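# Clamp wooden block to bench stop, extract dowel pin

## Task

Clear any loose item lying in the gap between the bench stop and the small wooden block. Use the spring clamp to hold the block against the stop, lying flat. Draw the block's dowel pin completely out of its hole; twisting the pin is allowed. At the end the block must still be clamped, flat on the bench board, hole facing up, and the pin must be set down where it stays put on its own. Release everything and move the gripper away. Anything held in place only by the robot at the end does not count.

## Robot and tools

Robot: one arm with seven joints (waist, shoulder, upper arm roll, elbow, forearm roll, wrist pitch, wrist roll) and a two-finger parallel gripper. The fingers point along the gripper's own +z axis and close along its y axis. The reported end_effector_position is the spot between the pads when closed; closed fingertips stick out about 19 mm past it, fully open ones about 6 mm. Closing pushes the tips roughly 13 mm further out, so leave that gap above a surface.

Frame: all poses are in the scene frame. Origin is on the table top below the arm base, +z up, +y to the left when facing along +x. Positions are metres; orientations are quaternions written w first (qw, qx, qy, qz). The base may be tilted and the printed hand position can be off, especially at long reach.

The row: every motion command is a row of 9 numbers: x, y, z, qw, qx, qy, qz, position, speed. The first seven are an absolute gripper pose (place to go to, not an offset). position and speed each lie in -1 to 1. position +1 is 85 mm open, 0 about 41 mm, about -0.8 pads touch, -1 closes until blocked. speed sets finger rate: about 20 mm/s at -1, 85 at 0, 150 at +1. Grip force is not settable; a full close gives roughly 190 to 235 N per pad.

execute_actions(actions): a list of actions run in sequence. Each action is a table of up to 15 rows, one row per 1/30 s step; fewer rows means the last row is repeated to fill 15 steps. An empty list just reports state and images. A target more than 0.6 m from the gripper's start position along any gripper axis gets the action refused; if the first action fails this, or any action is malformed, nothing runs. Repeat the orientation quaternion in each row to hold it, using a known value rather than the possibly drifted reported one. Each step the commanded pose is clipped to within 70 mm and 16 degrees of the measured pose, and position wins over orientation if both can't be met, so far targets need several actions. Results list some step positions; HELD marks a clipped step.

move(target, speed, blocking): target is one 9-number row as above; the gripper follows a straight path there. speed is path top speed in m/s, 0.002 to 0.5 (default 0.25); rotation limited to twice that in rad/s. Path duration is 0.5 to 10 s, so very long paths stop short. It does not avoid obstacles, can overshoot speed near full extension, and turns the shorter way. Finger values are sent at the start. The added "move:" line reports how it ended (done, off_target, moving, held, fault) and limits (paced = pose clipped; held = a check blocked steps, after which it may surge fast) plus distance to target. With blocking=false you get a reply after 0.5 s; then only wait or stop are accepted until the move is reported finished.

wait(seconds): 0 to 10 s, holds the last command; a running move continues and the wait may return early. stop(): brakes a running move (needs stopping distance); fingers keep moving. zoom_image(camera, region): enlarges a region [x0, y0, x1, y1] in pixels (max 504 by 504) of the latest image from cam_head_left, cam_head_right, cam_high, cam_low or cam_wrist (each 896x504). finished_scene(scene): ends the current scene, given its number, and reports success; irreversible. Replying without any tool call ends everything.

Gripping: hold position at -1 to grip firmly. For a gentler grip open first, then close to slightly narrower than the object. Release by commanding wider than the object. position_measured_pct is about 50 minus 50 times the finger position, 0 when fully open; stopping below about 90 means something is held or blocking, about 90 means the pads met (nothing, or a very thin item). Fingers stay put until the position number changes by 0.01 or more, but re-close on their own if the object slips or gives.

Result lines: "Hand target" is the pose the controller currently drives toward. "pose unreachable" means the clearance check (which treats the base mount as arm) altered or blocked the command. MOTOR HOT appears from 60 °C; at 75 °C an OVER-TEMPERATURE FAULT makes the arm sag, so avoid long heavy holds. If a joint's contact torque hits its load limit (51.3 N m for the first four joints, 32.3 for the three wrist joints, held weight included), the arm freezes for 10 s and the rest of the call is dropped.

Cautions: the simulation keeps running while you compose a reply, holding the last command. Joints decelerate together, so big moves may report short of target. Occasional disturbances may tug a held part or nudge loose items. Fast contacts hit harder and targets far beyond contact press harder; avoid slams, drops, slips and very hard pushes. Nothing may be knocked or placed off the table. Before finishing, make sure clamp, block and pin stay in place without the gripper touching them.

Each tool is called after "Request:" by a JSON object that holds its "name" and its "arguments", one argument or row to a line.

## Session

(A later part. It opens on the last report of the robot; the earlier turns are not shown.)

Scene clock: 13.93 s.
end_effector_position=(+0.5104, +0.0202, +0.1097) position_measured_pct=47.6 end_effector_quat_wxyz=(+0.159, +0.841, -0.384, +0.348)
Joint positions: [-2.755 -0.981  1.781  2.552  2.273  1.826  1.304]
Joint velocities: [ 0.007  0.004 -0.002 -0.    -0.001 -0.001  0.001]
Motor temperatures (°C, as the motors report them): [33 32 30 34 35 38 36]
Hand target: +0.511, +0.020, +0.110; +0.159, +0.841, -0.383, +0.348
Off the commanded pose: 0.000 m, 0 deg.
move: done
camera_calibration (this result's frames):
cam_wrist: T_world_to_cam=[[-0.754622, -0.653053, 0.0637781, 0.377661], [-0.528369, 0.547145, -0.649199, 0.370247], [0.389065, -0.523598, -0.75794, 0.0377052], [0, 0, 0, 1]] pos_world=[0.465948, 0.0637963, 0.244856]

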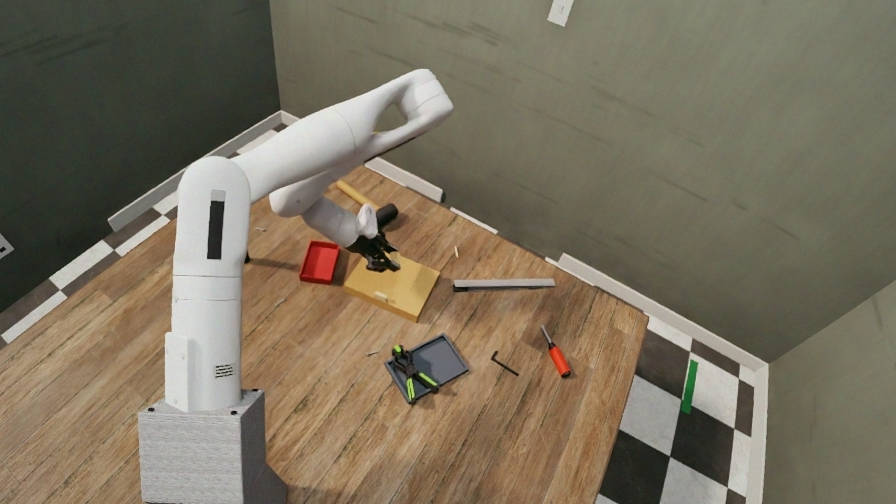

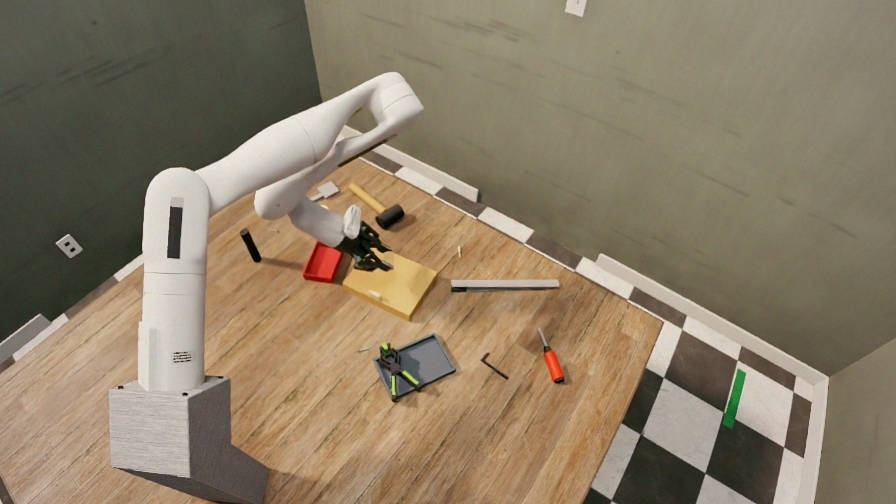

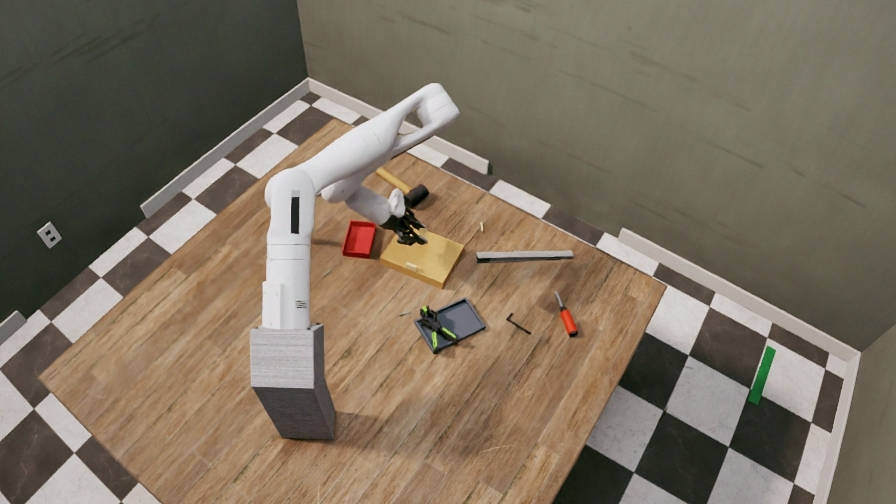

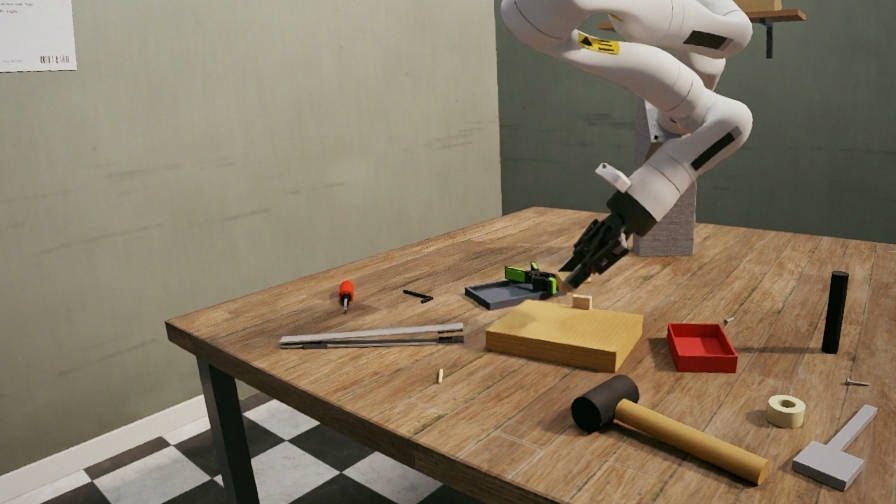

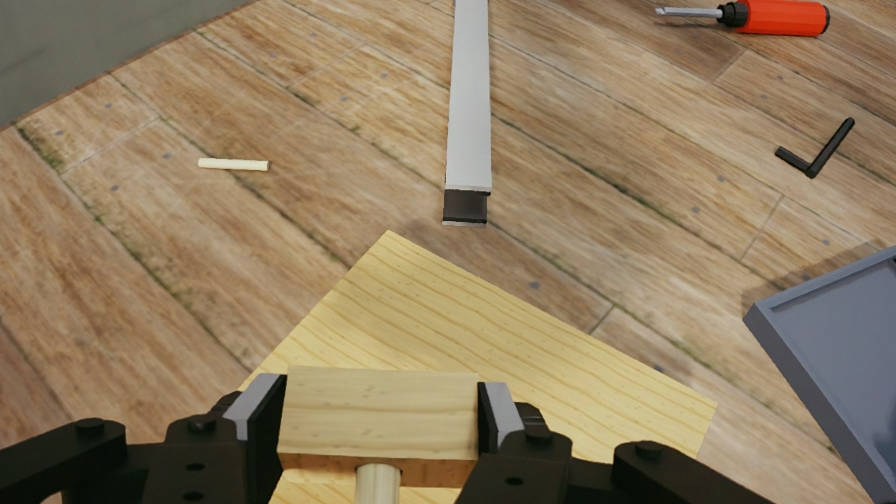

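Request:
{"name": "move", "arguments": {
  "target": [0.475,0.003,0.085,-0.0284,-0.9214,-0.0685,0.3817,-0.05,-0.6],
  "speed": 0.25
}}

Request:
{"name": "zoom_image", "arguments": {
  "camera": "cam_low",
  "region": [480, 220, 680, 360]
}}

Request:
{"name": "zoom_image", "arguments": {
  "camera": "cam_head_left",
  "region": [330, 220, 470, 330]
}}

Scene clock: 18.30 s.
end_effector_position=(+0.4754, +0.0018, +0.0843) position_measured_pct=47.6 end_effector_quat_wxyz=(+0.028, +0.921, +0.071, -0.381)
Joint positions: [-2.863 -0.632  2.841  1.495  2.917 -1.107  2.105]
Joint velocities: [-0.005 -0.009 -0.002 -0.003  0.002 -0.002 -0.   ]
Motor temperatures (°C, as the motors report them): [34 32 30 34 35 38 36]
Hand target: +0.475, +0.002, +0.084; +0.028, +0.921, +0.071, -0.381
Off the commanded pose: 0.001 m, 0 deg.
move: done
camera_calibration (this result's frames):
cam_wrist: T_world_to_cam=[[0.214556, -0.976712, -0.000421534, -0.113896], [-0.637022, -0.140263, 0.757977, 0.279601], [-0.740384, -0.16236, -0.652281, 0.549832], [0, 0, 0, 1]] pos_world=[0.609636, 0.0172447, 0.146666]

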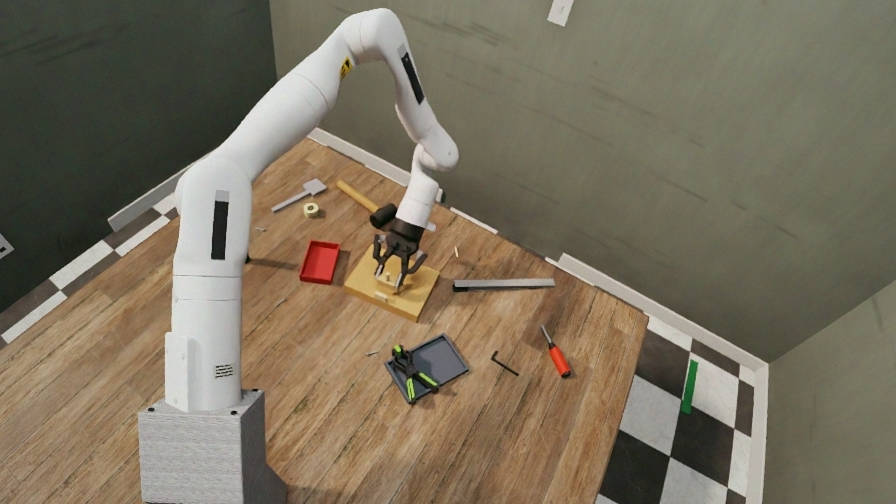

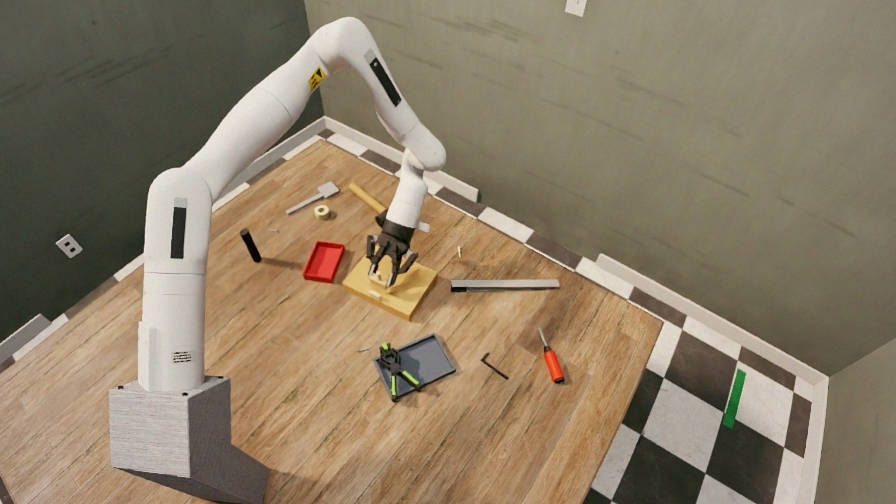

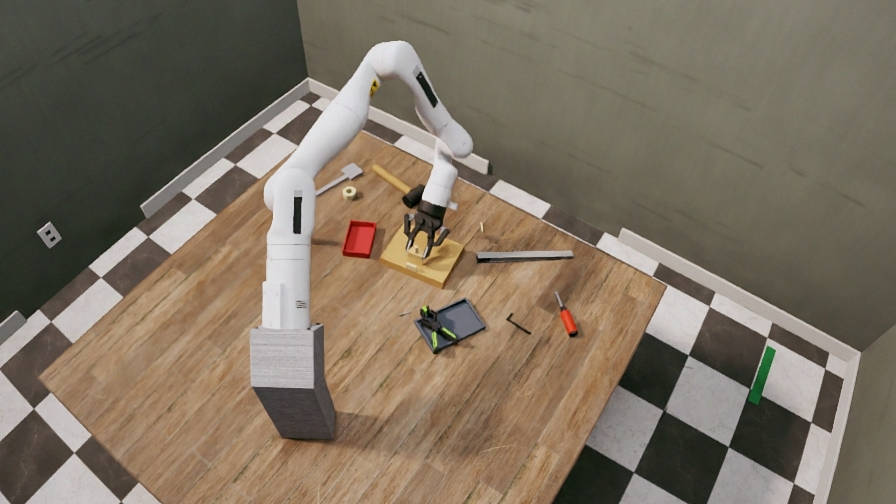

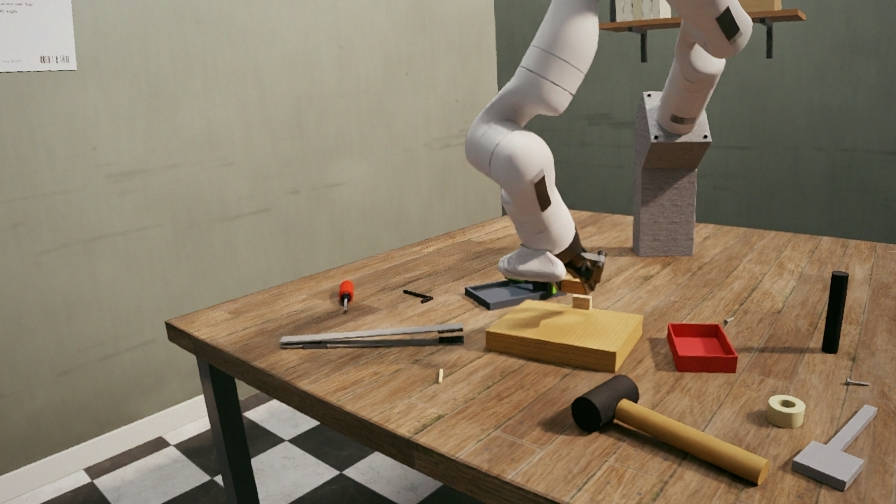

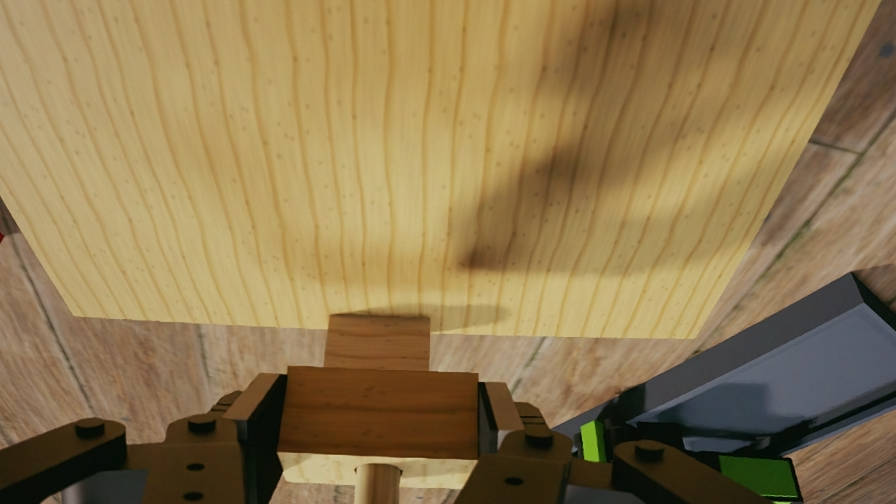

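Region (480, 220, 680, 360) of cam_low's 896x504 image, scaled by 2.520, with more detail than that image has; it fills the top 353 rows of this view, and the rest is white.

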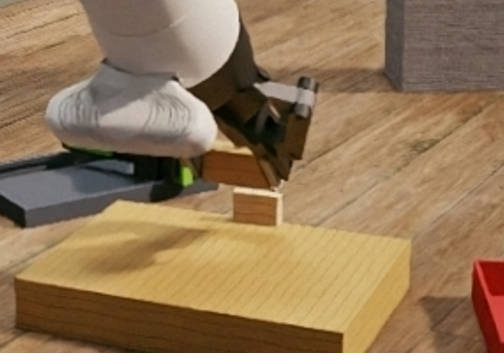

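Region (330, 220, 470, 330) of cam_head_left's 896x504 image, scaled by 3.600, with more detail than that image has; it fills the top 396 rows of this view, and the rest is white.

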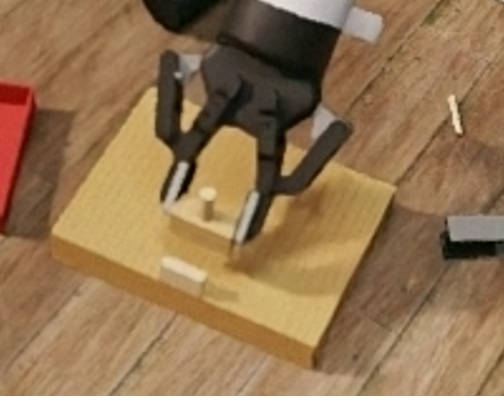

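Request:
{"name": "move", "arguments": {
  "target": [0.471,0.004,0.0525,-0.0284,-0.9214,-0.0685,0.3817,-0.05,-0.6],
  "speed": 0.04
}}

Request:
{"name": "zoom_image", "arguments": {
  "camera": "cam_head_left",
  "region": [330, 220, 470, 330]
}}

Scene clock: 19.73 s.
end_effector_position=(+0.4711, +0.0040, +0.0526) position_measured_pct=47.6 end_effector_quat_wxyz=(+0.028, +0.921, +0.068, -0.381)
Joint positions: [-2.909 -0.688  2.844  1.463  2.923 -1.072  2.071]
Joint velocities: [-0.002 -0.003 -0.001 -0.001  0.001  0.001 -0.001]
Motor temperatures (°C, as the motors report them): [34 32 30 34 35 38 36]
Hand target: +0.471, +0.004, +0.052; +0.028, +0.921, +0.068, -0.382
Off the commanded pose: 0.000 m, 0 deg.
move: done
camera_calibration (this result's frames):
cam_wrist: T_world_to_cam=[[0.21092, -0.977502, 0.00181592, -0.109237], [-0.637081, -0.136057, 0.758694, 0.301179], [-0.741378, -0.161181, -0.651445, 0.526754], [0, 0, 0, 1]] pos_world=[0.60544, 0.0191005, 0.114847]

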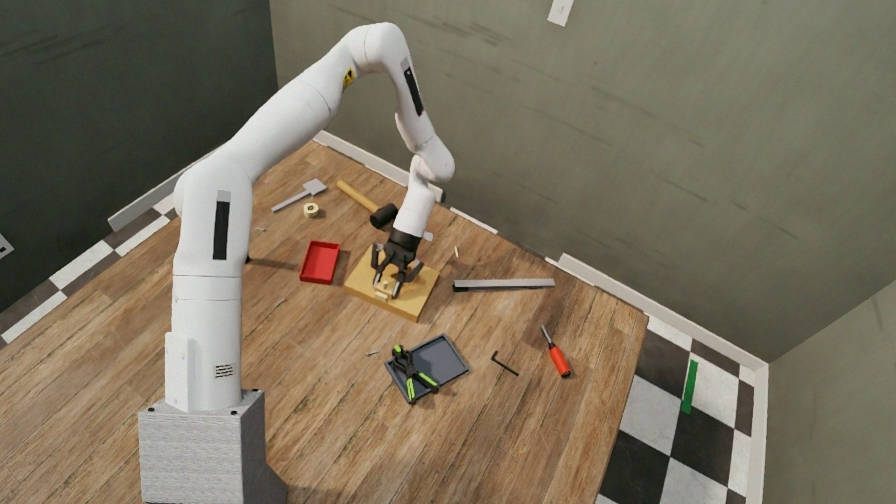

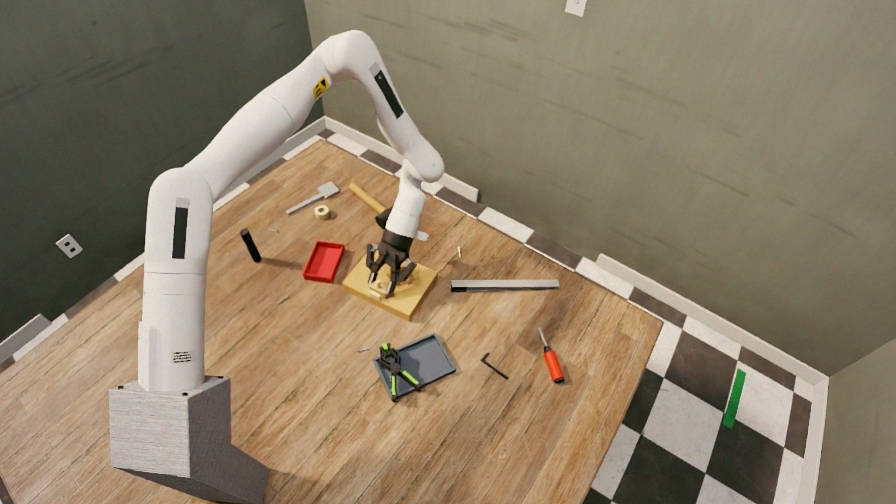

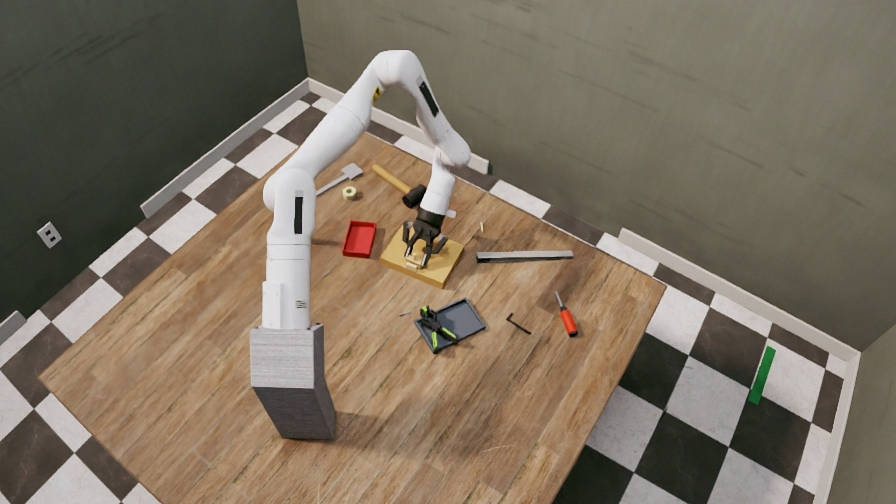

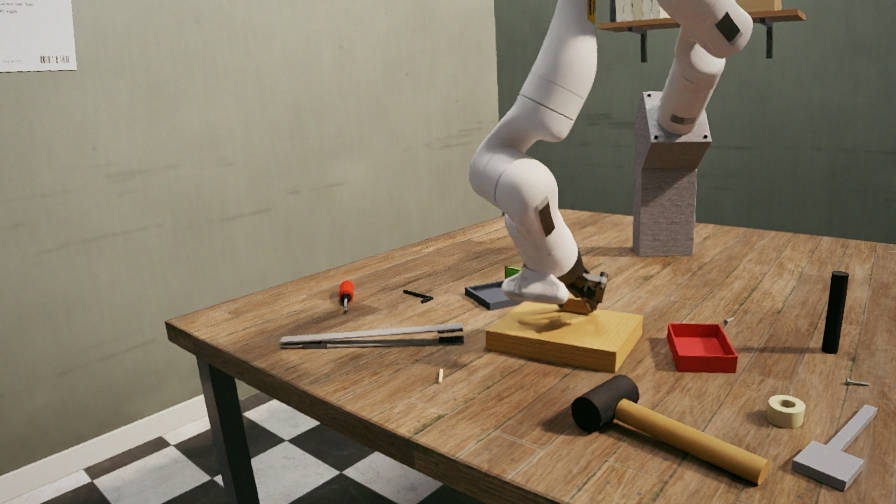

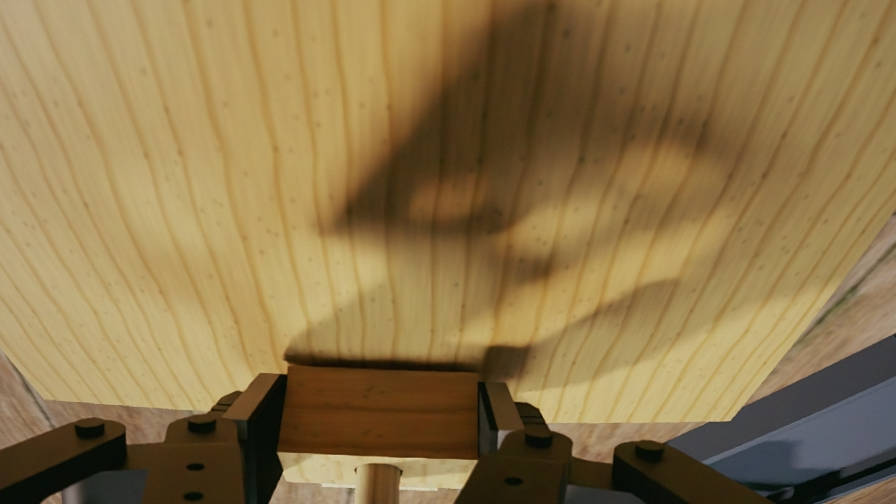

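Region (330, 220, 470, 330) of cam_head_left's 896x504 image, scaled by 3.600, with more detail than that image has; it fills the top 396 rows of this view, and the rest is white.

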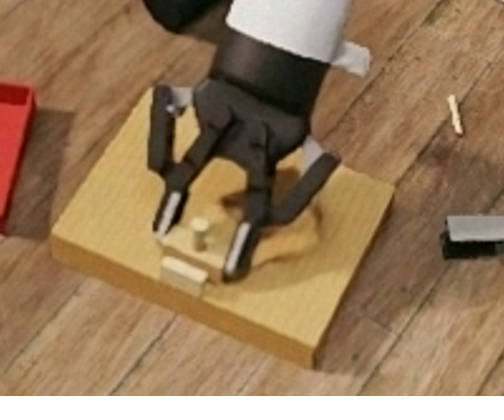

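Request:
{"name": "move", "arguments": {
  "target": [0.469,0.004,0.051,-0.0284,-0.9214,-0.0685,0.3817,-0.05,-0.6],
  "speed": 0.01
}}

Request:
{"name": "move", "arguments": {
  "target": [0.469,0.004,0.051,-0.0284,-0.9214,-0.0685,0.3817,0.4,-0.5]
}}

Request:
{"name": "move", "arguments": {
  "target": [0.50,0.008,0.10,-0.0284,-0.9214,-0.0685,0.3817,1,0],
  "speed": 0.15
}}

Scene clock: 20.70 s.
end_effector_position=(+0.4690, +0.0040, +0.0510) position_measured_pct=47.6 end_effector_quat_wxyz=(+0.028, +0.921, +0.068, -0.382)
Joint positions: [-2.91  -0.69   2.844  1.468  2.923 -1.066  2.071]
Joint velocities: [ 0.     0.001 -0.     0.001 -0.     0.001  0.001]
Motor temperatures (°C, as the motors report them): [34 32 30 34 35 38 36]
Hand target: +0.469, +0.004, +0.051; +0.028, +0.921, +0.068, -0.382
Off the commanded pose: 0.000 m, 0 deg.
move: done
camera_calibration (this result's frames):
cam_wrist: T_world_to_cam=[[0.210922, -0.977502, 0.00165272, -0.108836], [-0.636784, -0.13612, 0.758932, 0.300916], [-0.741632, -0.161128, -0.651168, 0.524288], [0, 0, 0, 1]] pos_world=[0.603403, 0.0190501, 0.113205]

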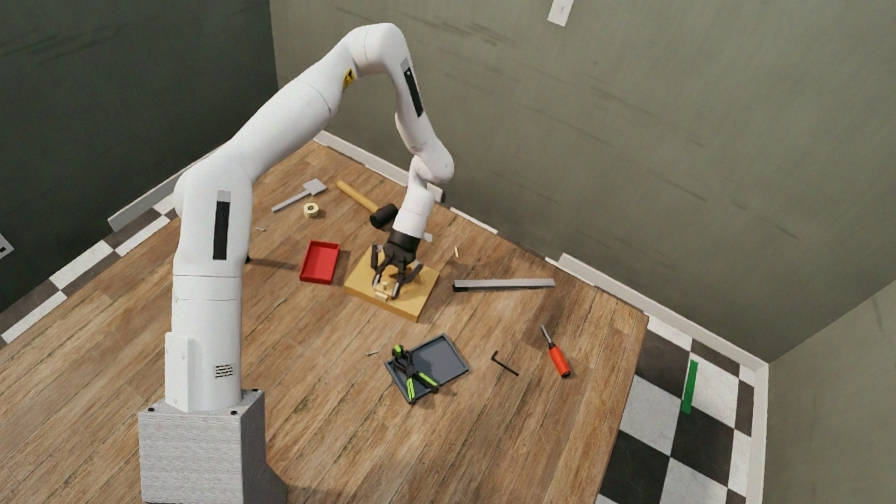

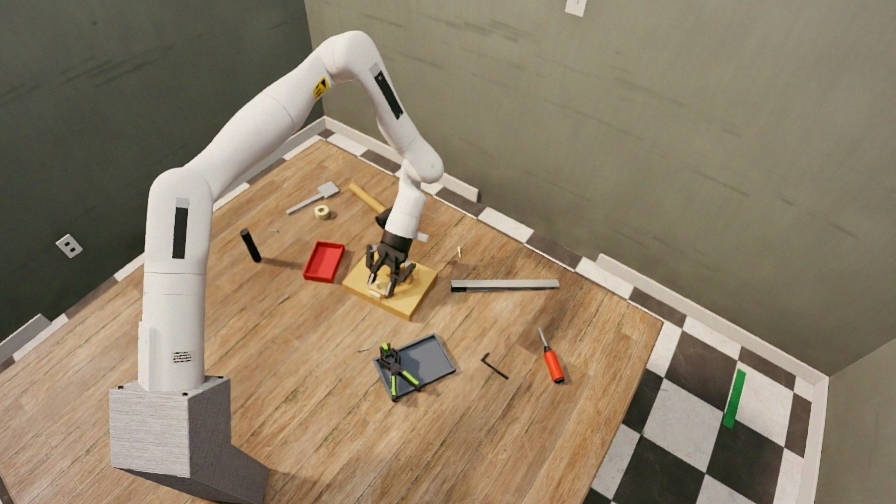

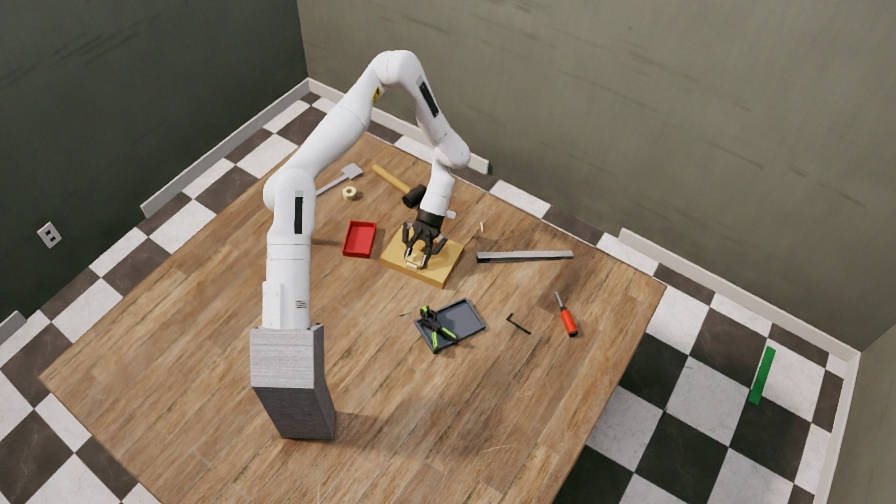

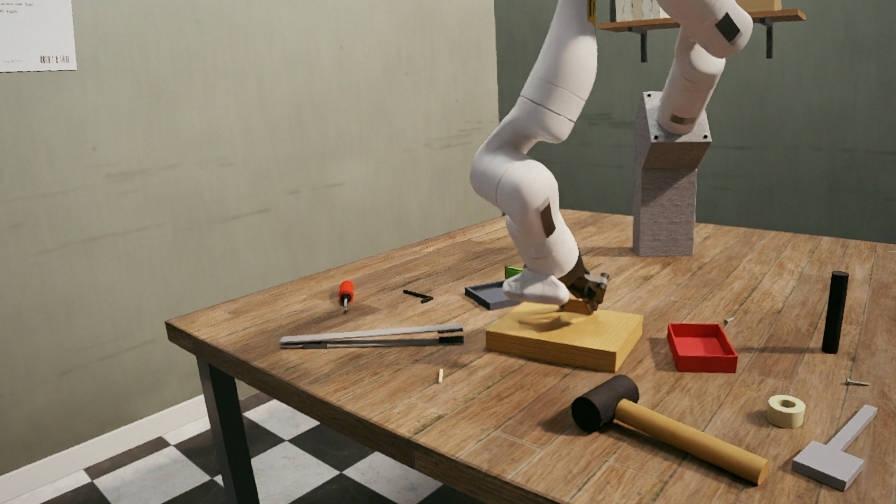

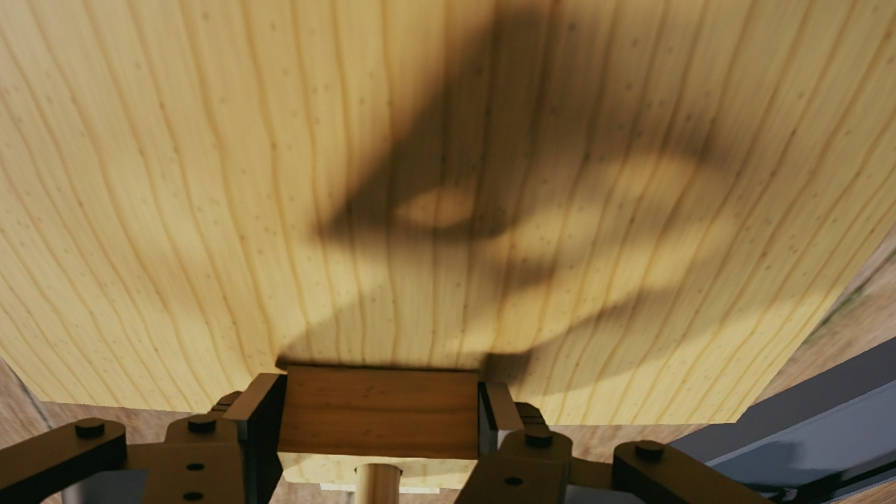

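Scene clock: 21.40 s.
end_effector_position=(+0.4690, +0.0040, +0.0510) position_measured_pct=29.8 end_effector_quat_wxyz=(+0.028, +0.921, +0.068, -0.382)
Joint positions: [-2.91  -0.69   2.844  1.468  2.923 -1.066  2.071]
Joint velocities: [-0.    -0.     0.    -0.    -0.    -0.    -0.001]
Motor temperatures (°C, as the motors report them): [34 32 30 34 35 38 36]
Hand target: +0.469, +0.004, +0.051; +0.028, +0.921, +0.068, -0.382
Off the commanded pose: 0.000 m, 0 deg.
move: done
camera_calibration (this result's frames):
cam_wrist: T_world_to_cam=[[0.21092, -0.977502, 0.00166132, -0.108836], [-0.63677, -0.136109, 0.758946, 0.300904], [-0.741645, -0.161135, -0.651152, 0.524289], [0, 0, 0, 1]] pos_world=[0.603399, 0.0190496, 0.113203]

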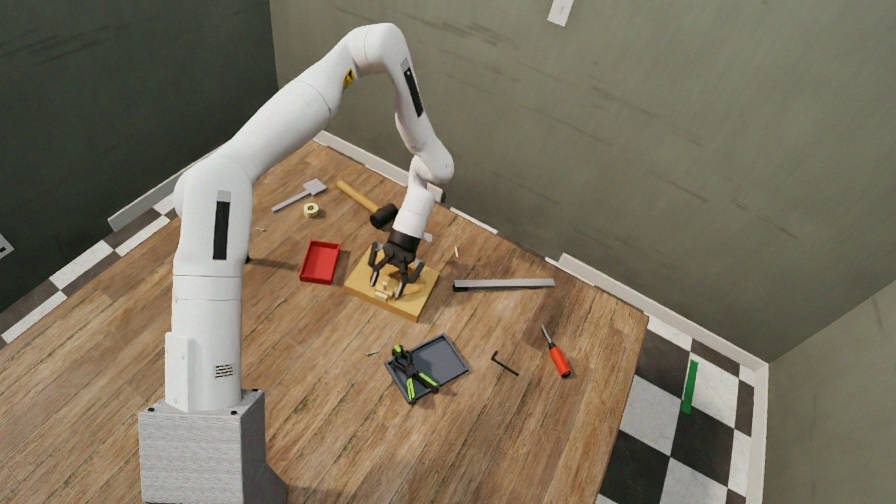

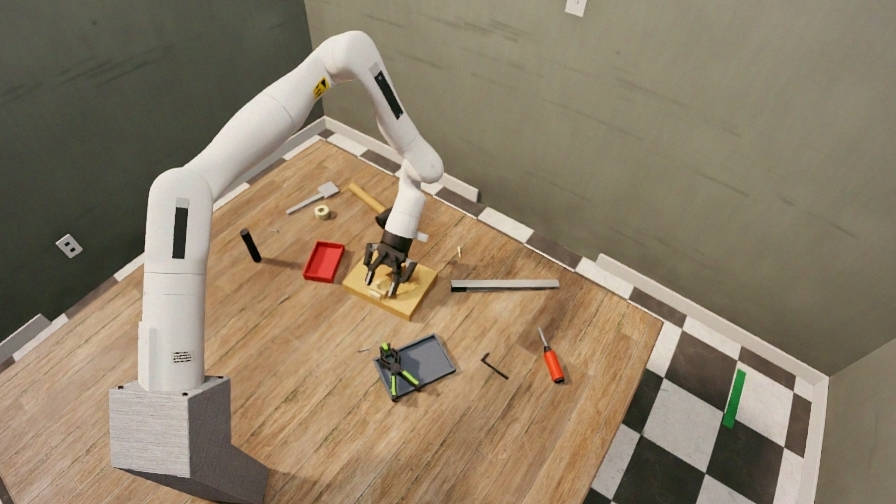

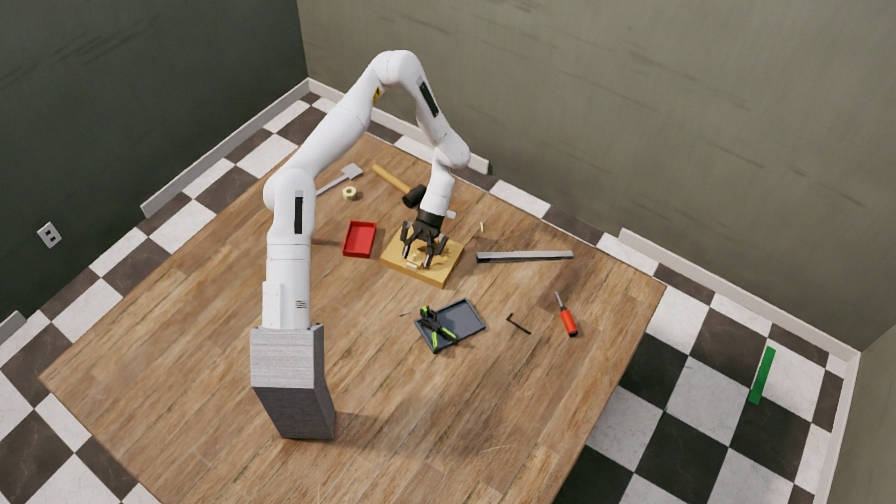

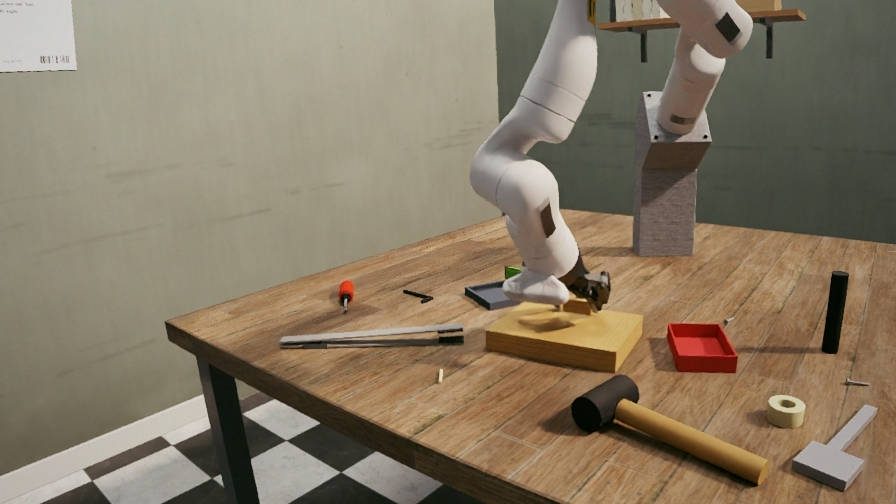

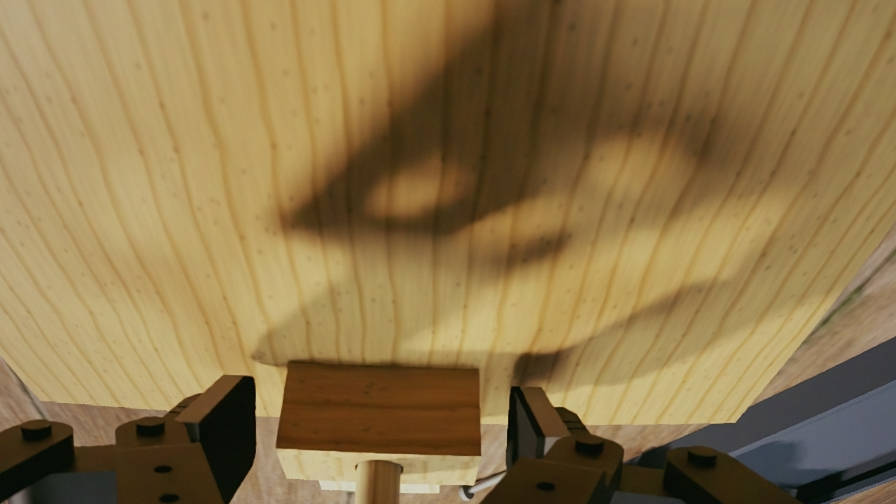

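Scene clock: 22.20 s.
end_effector_position=(+0.5000, +0.0080, +0.0999) position_measured_pct=0.0 end_effector_quat_wxyz=(+0.028, +0.921, +0.068, -0.382)
Joint positions: [-2.859 -0.616  2.844  1.422  2.92  -1.199  2.086]
Joint velocities: [ 0.002  0.003  0.001 -0.    -0.001 -0.     0.002]
Motor temperatures (°C, as the motors report them): [34 32 30 34 35 38 36]
Hand target: +0.500, +0.008, +0.100; +0.028, +0.921, +0.068, -0.382
Off the commanded pose: 0.000 m, 0 deg.
move: done
camera_calibration (this result's frames):
cam_wrist: T_world_to_cam=[[0.210856, -0.977516, 0.00164878, -0.111553], [-0.636528, -0.136023, 0.759164, 0.283893], [-0.741871, -0.161124, -0.650897, 0.579848], [0, 0, 0, 1]] pos_world=[0.6344, 0.0229987, 0.162084]

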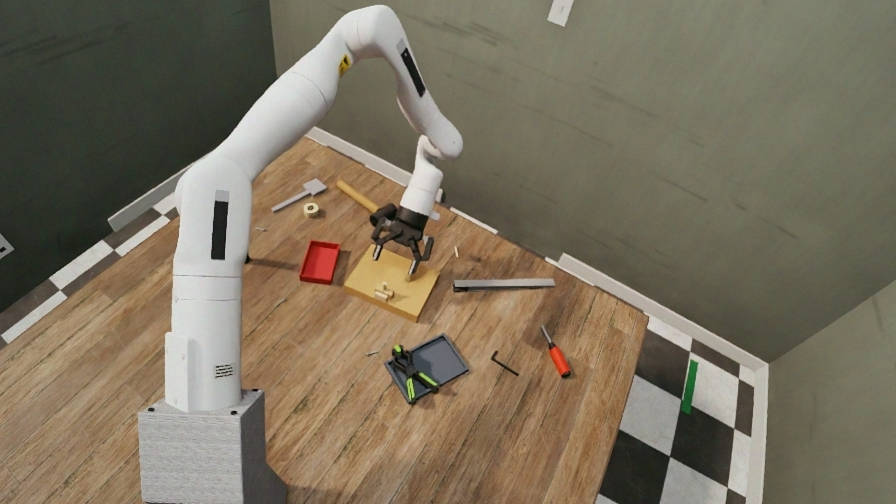

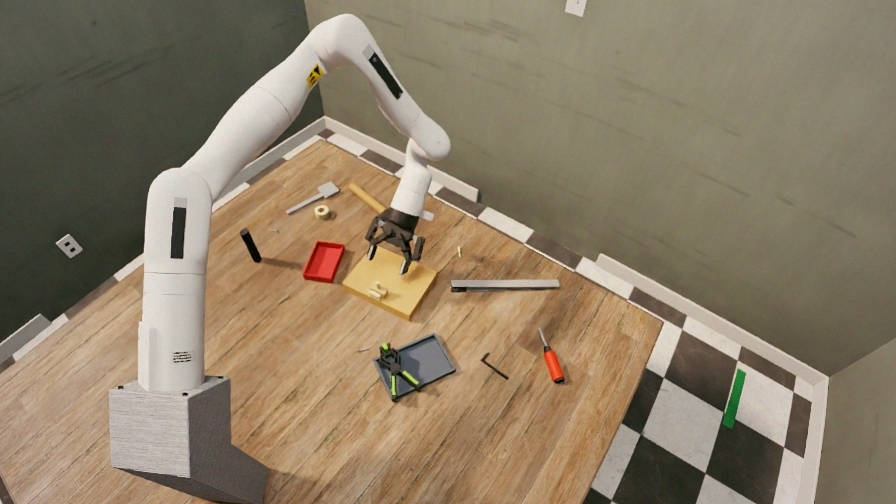

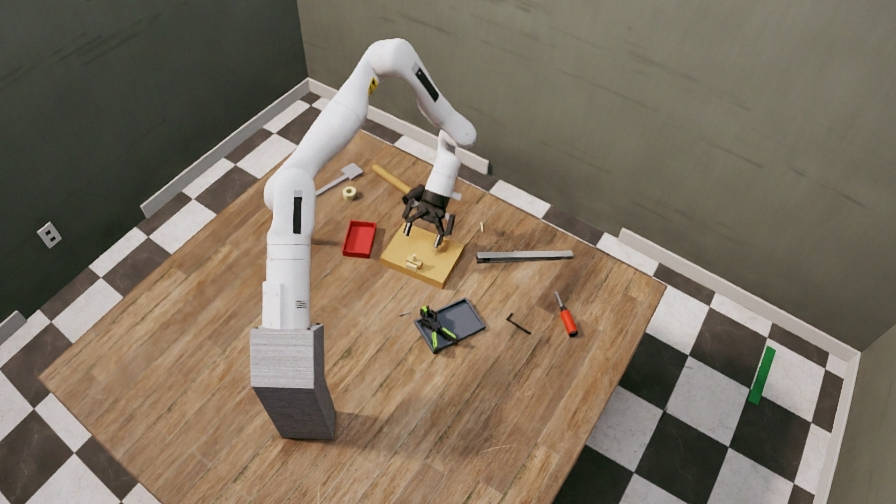

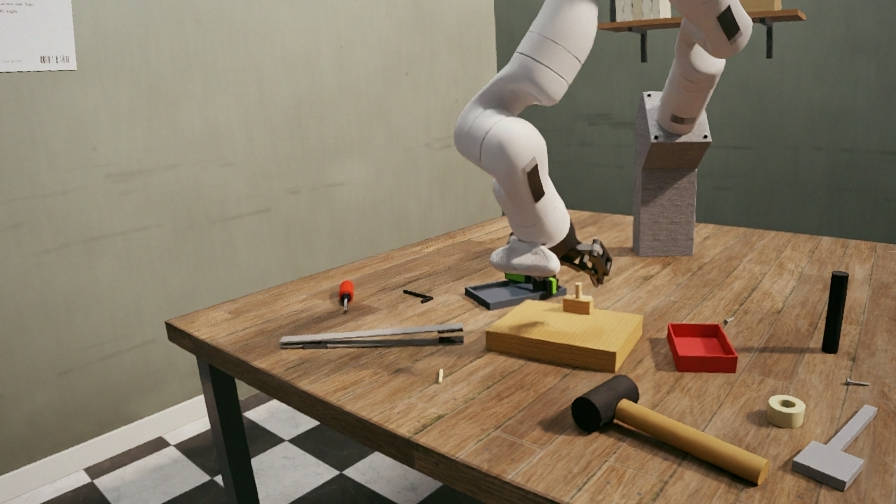

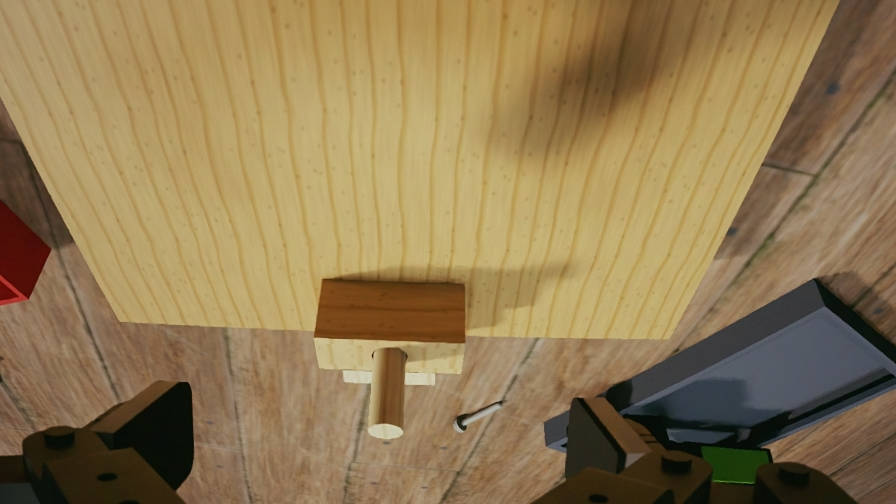

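Request:
{"name": "move", "arguments": {
  "target": [0.30,-0.20,0.17,0,0.8616,0.5075,0,1,0],
  "speed": 0.3
}}

Scene clock: 25.20 s.
end_effector_position=(+0.2999, -0.2013, +0.1707) position_measured_pct=0.0 end_effector_quat_wxyz=(+0.002, +0.862, +0.508, -0.002)
Joint positions: [-1.466 -1.272  2.211  2.212  3.033 -0.173  3.973]
Joint velocities: [ 0.008 -0.013 -0.     0.    -0.001 -0.001  0.002]
Motor temperatures (°C, as the motors report them): [34 32 30 34 35 38 36]
Hand target: +0.300, -0.201, +0.171; +0.002, +0.862, +0.507, -0.002
Off the commanded pose: 0.001 m, 0 deg.
move: done
camera_calibration (this result's frames):
cam_wrist: T_world_to_cam=[[0.894455, -0.444711, 0.0467246, -0.37948], [-0.447132, -0.890649, 0.0825621, -0.0188522], [0.00489897, -0.0947401, -0.99549, 0.29196], [0, 0, 0, 1]] pos_world=[0.329568, -0.157889, 0.309931]

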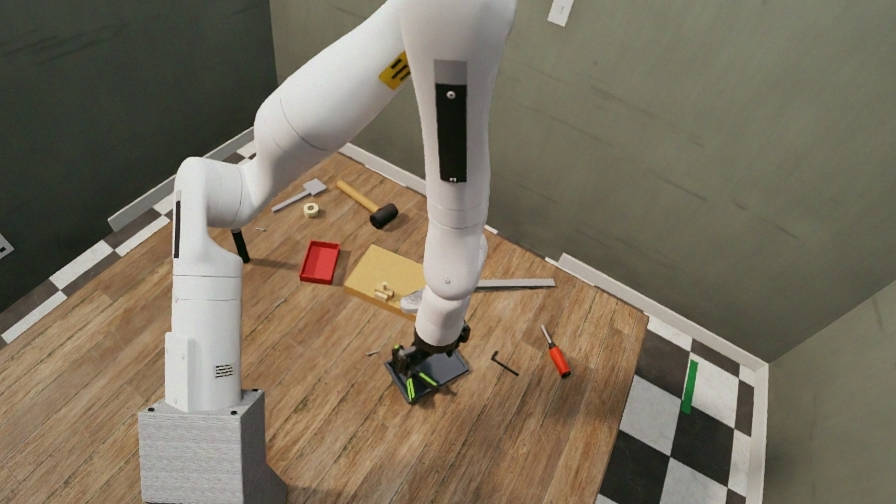

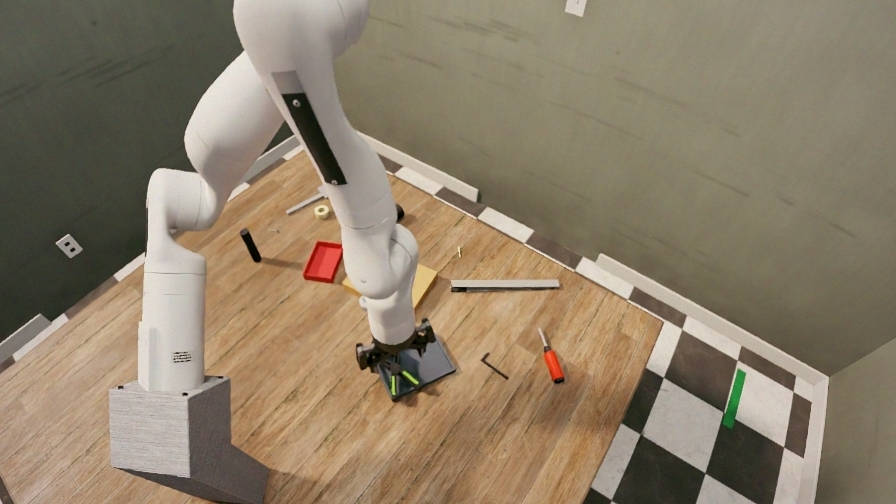

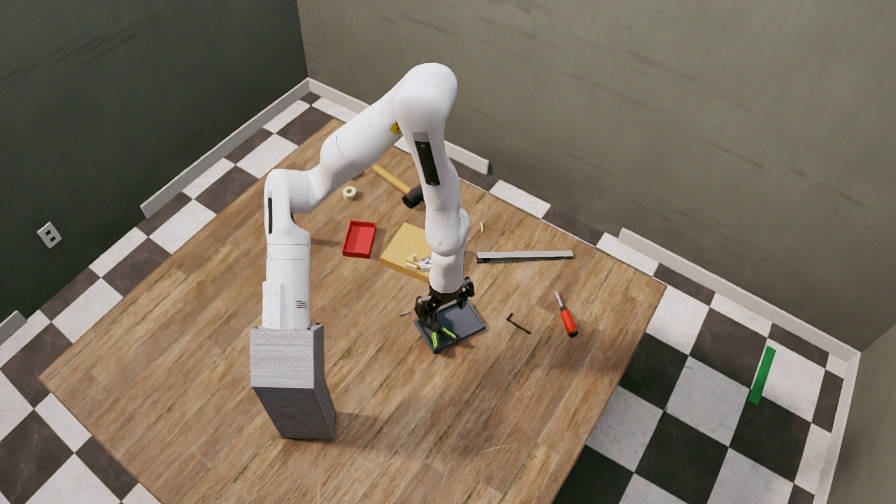

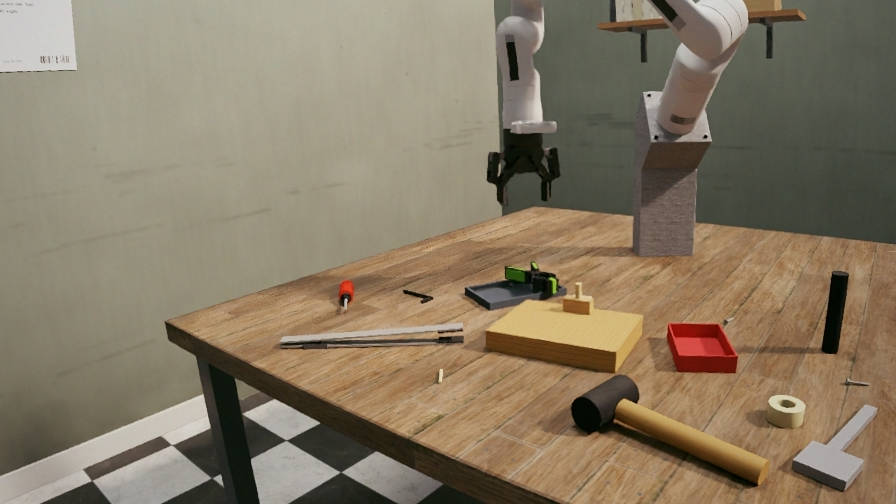

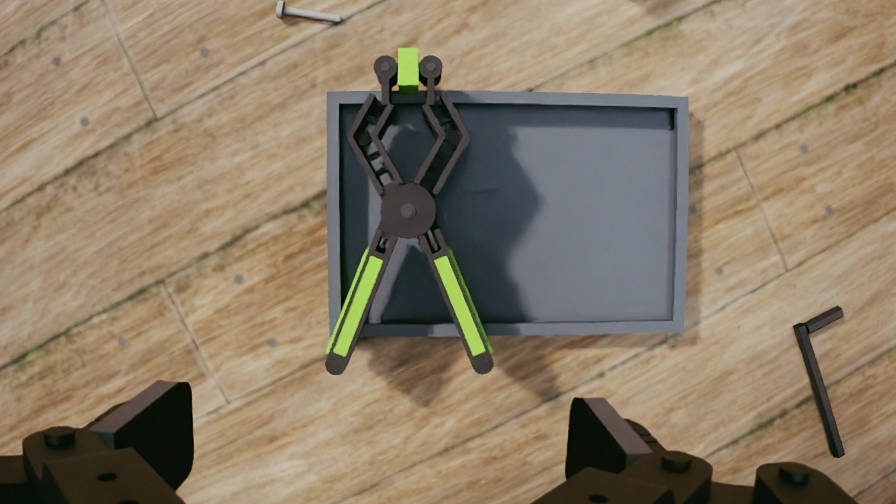

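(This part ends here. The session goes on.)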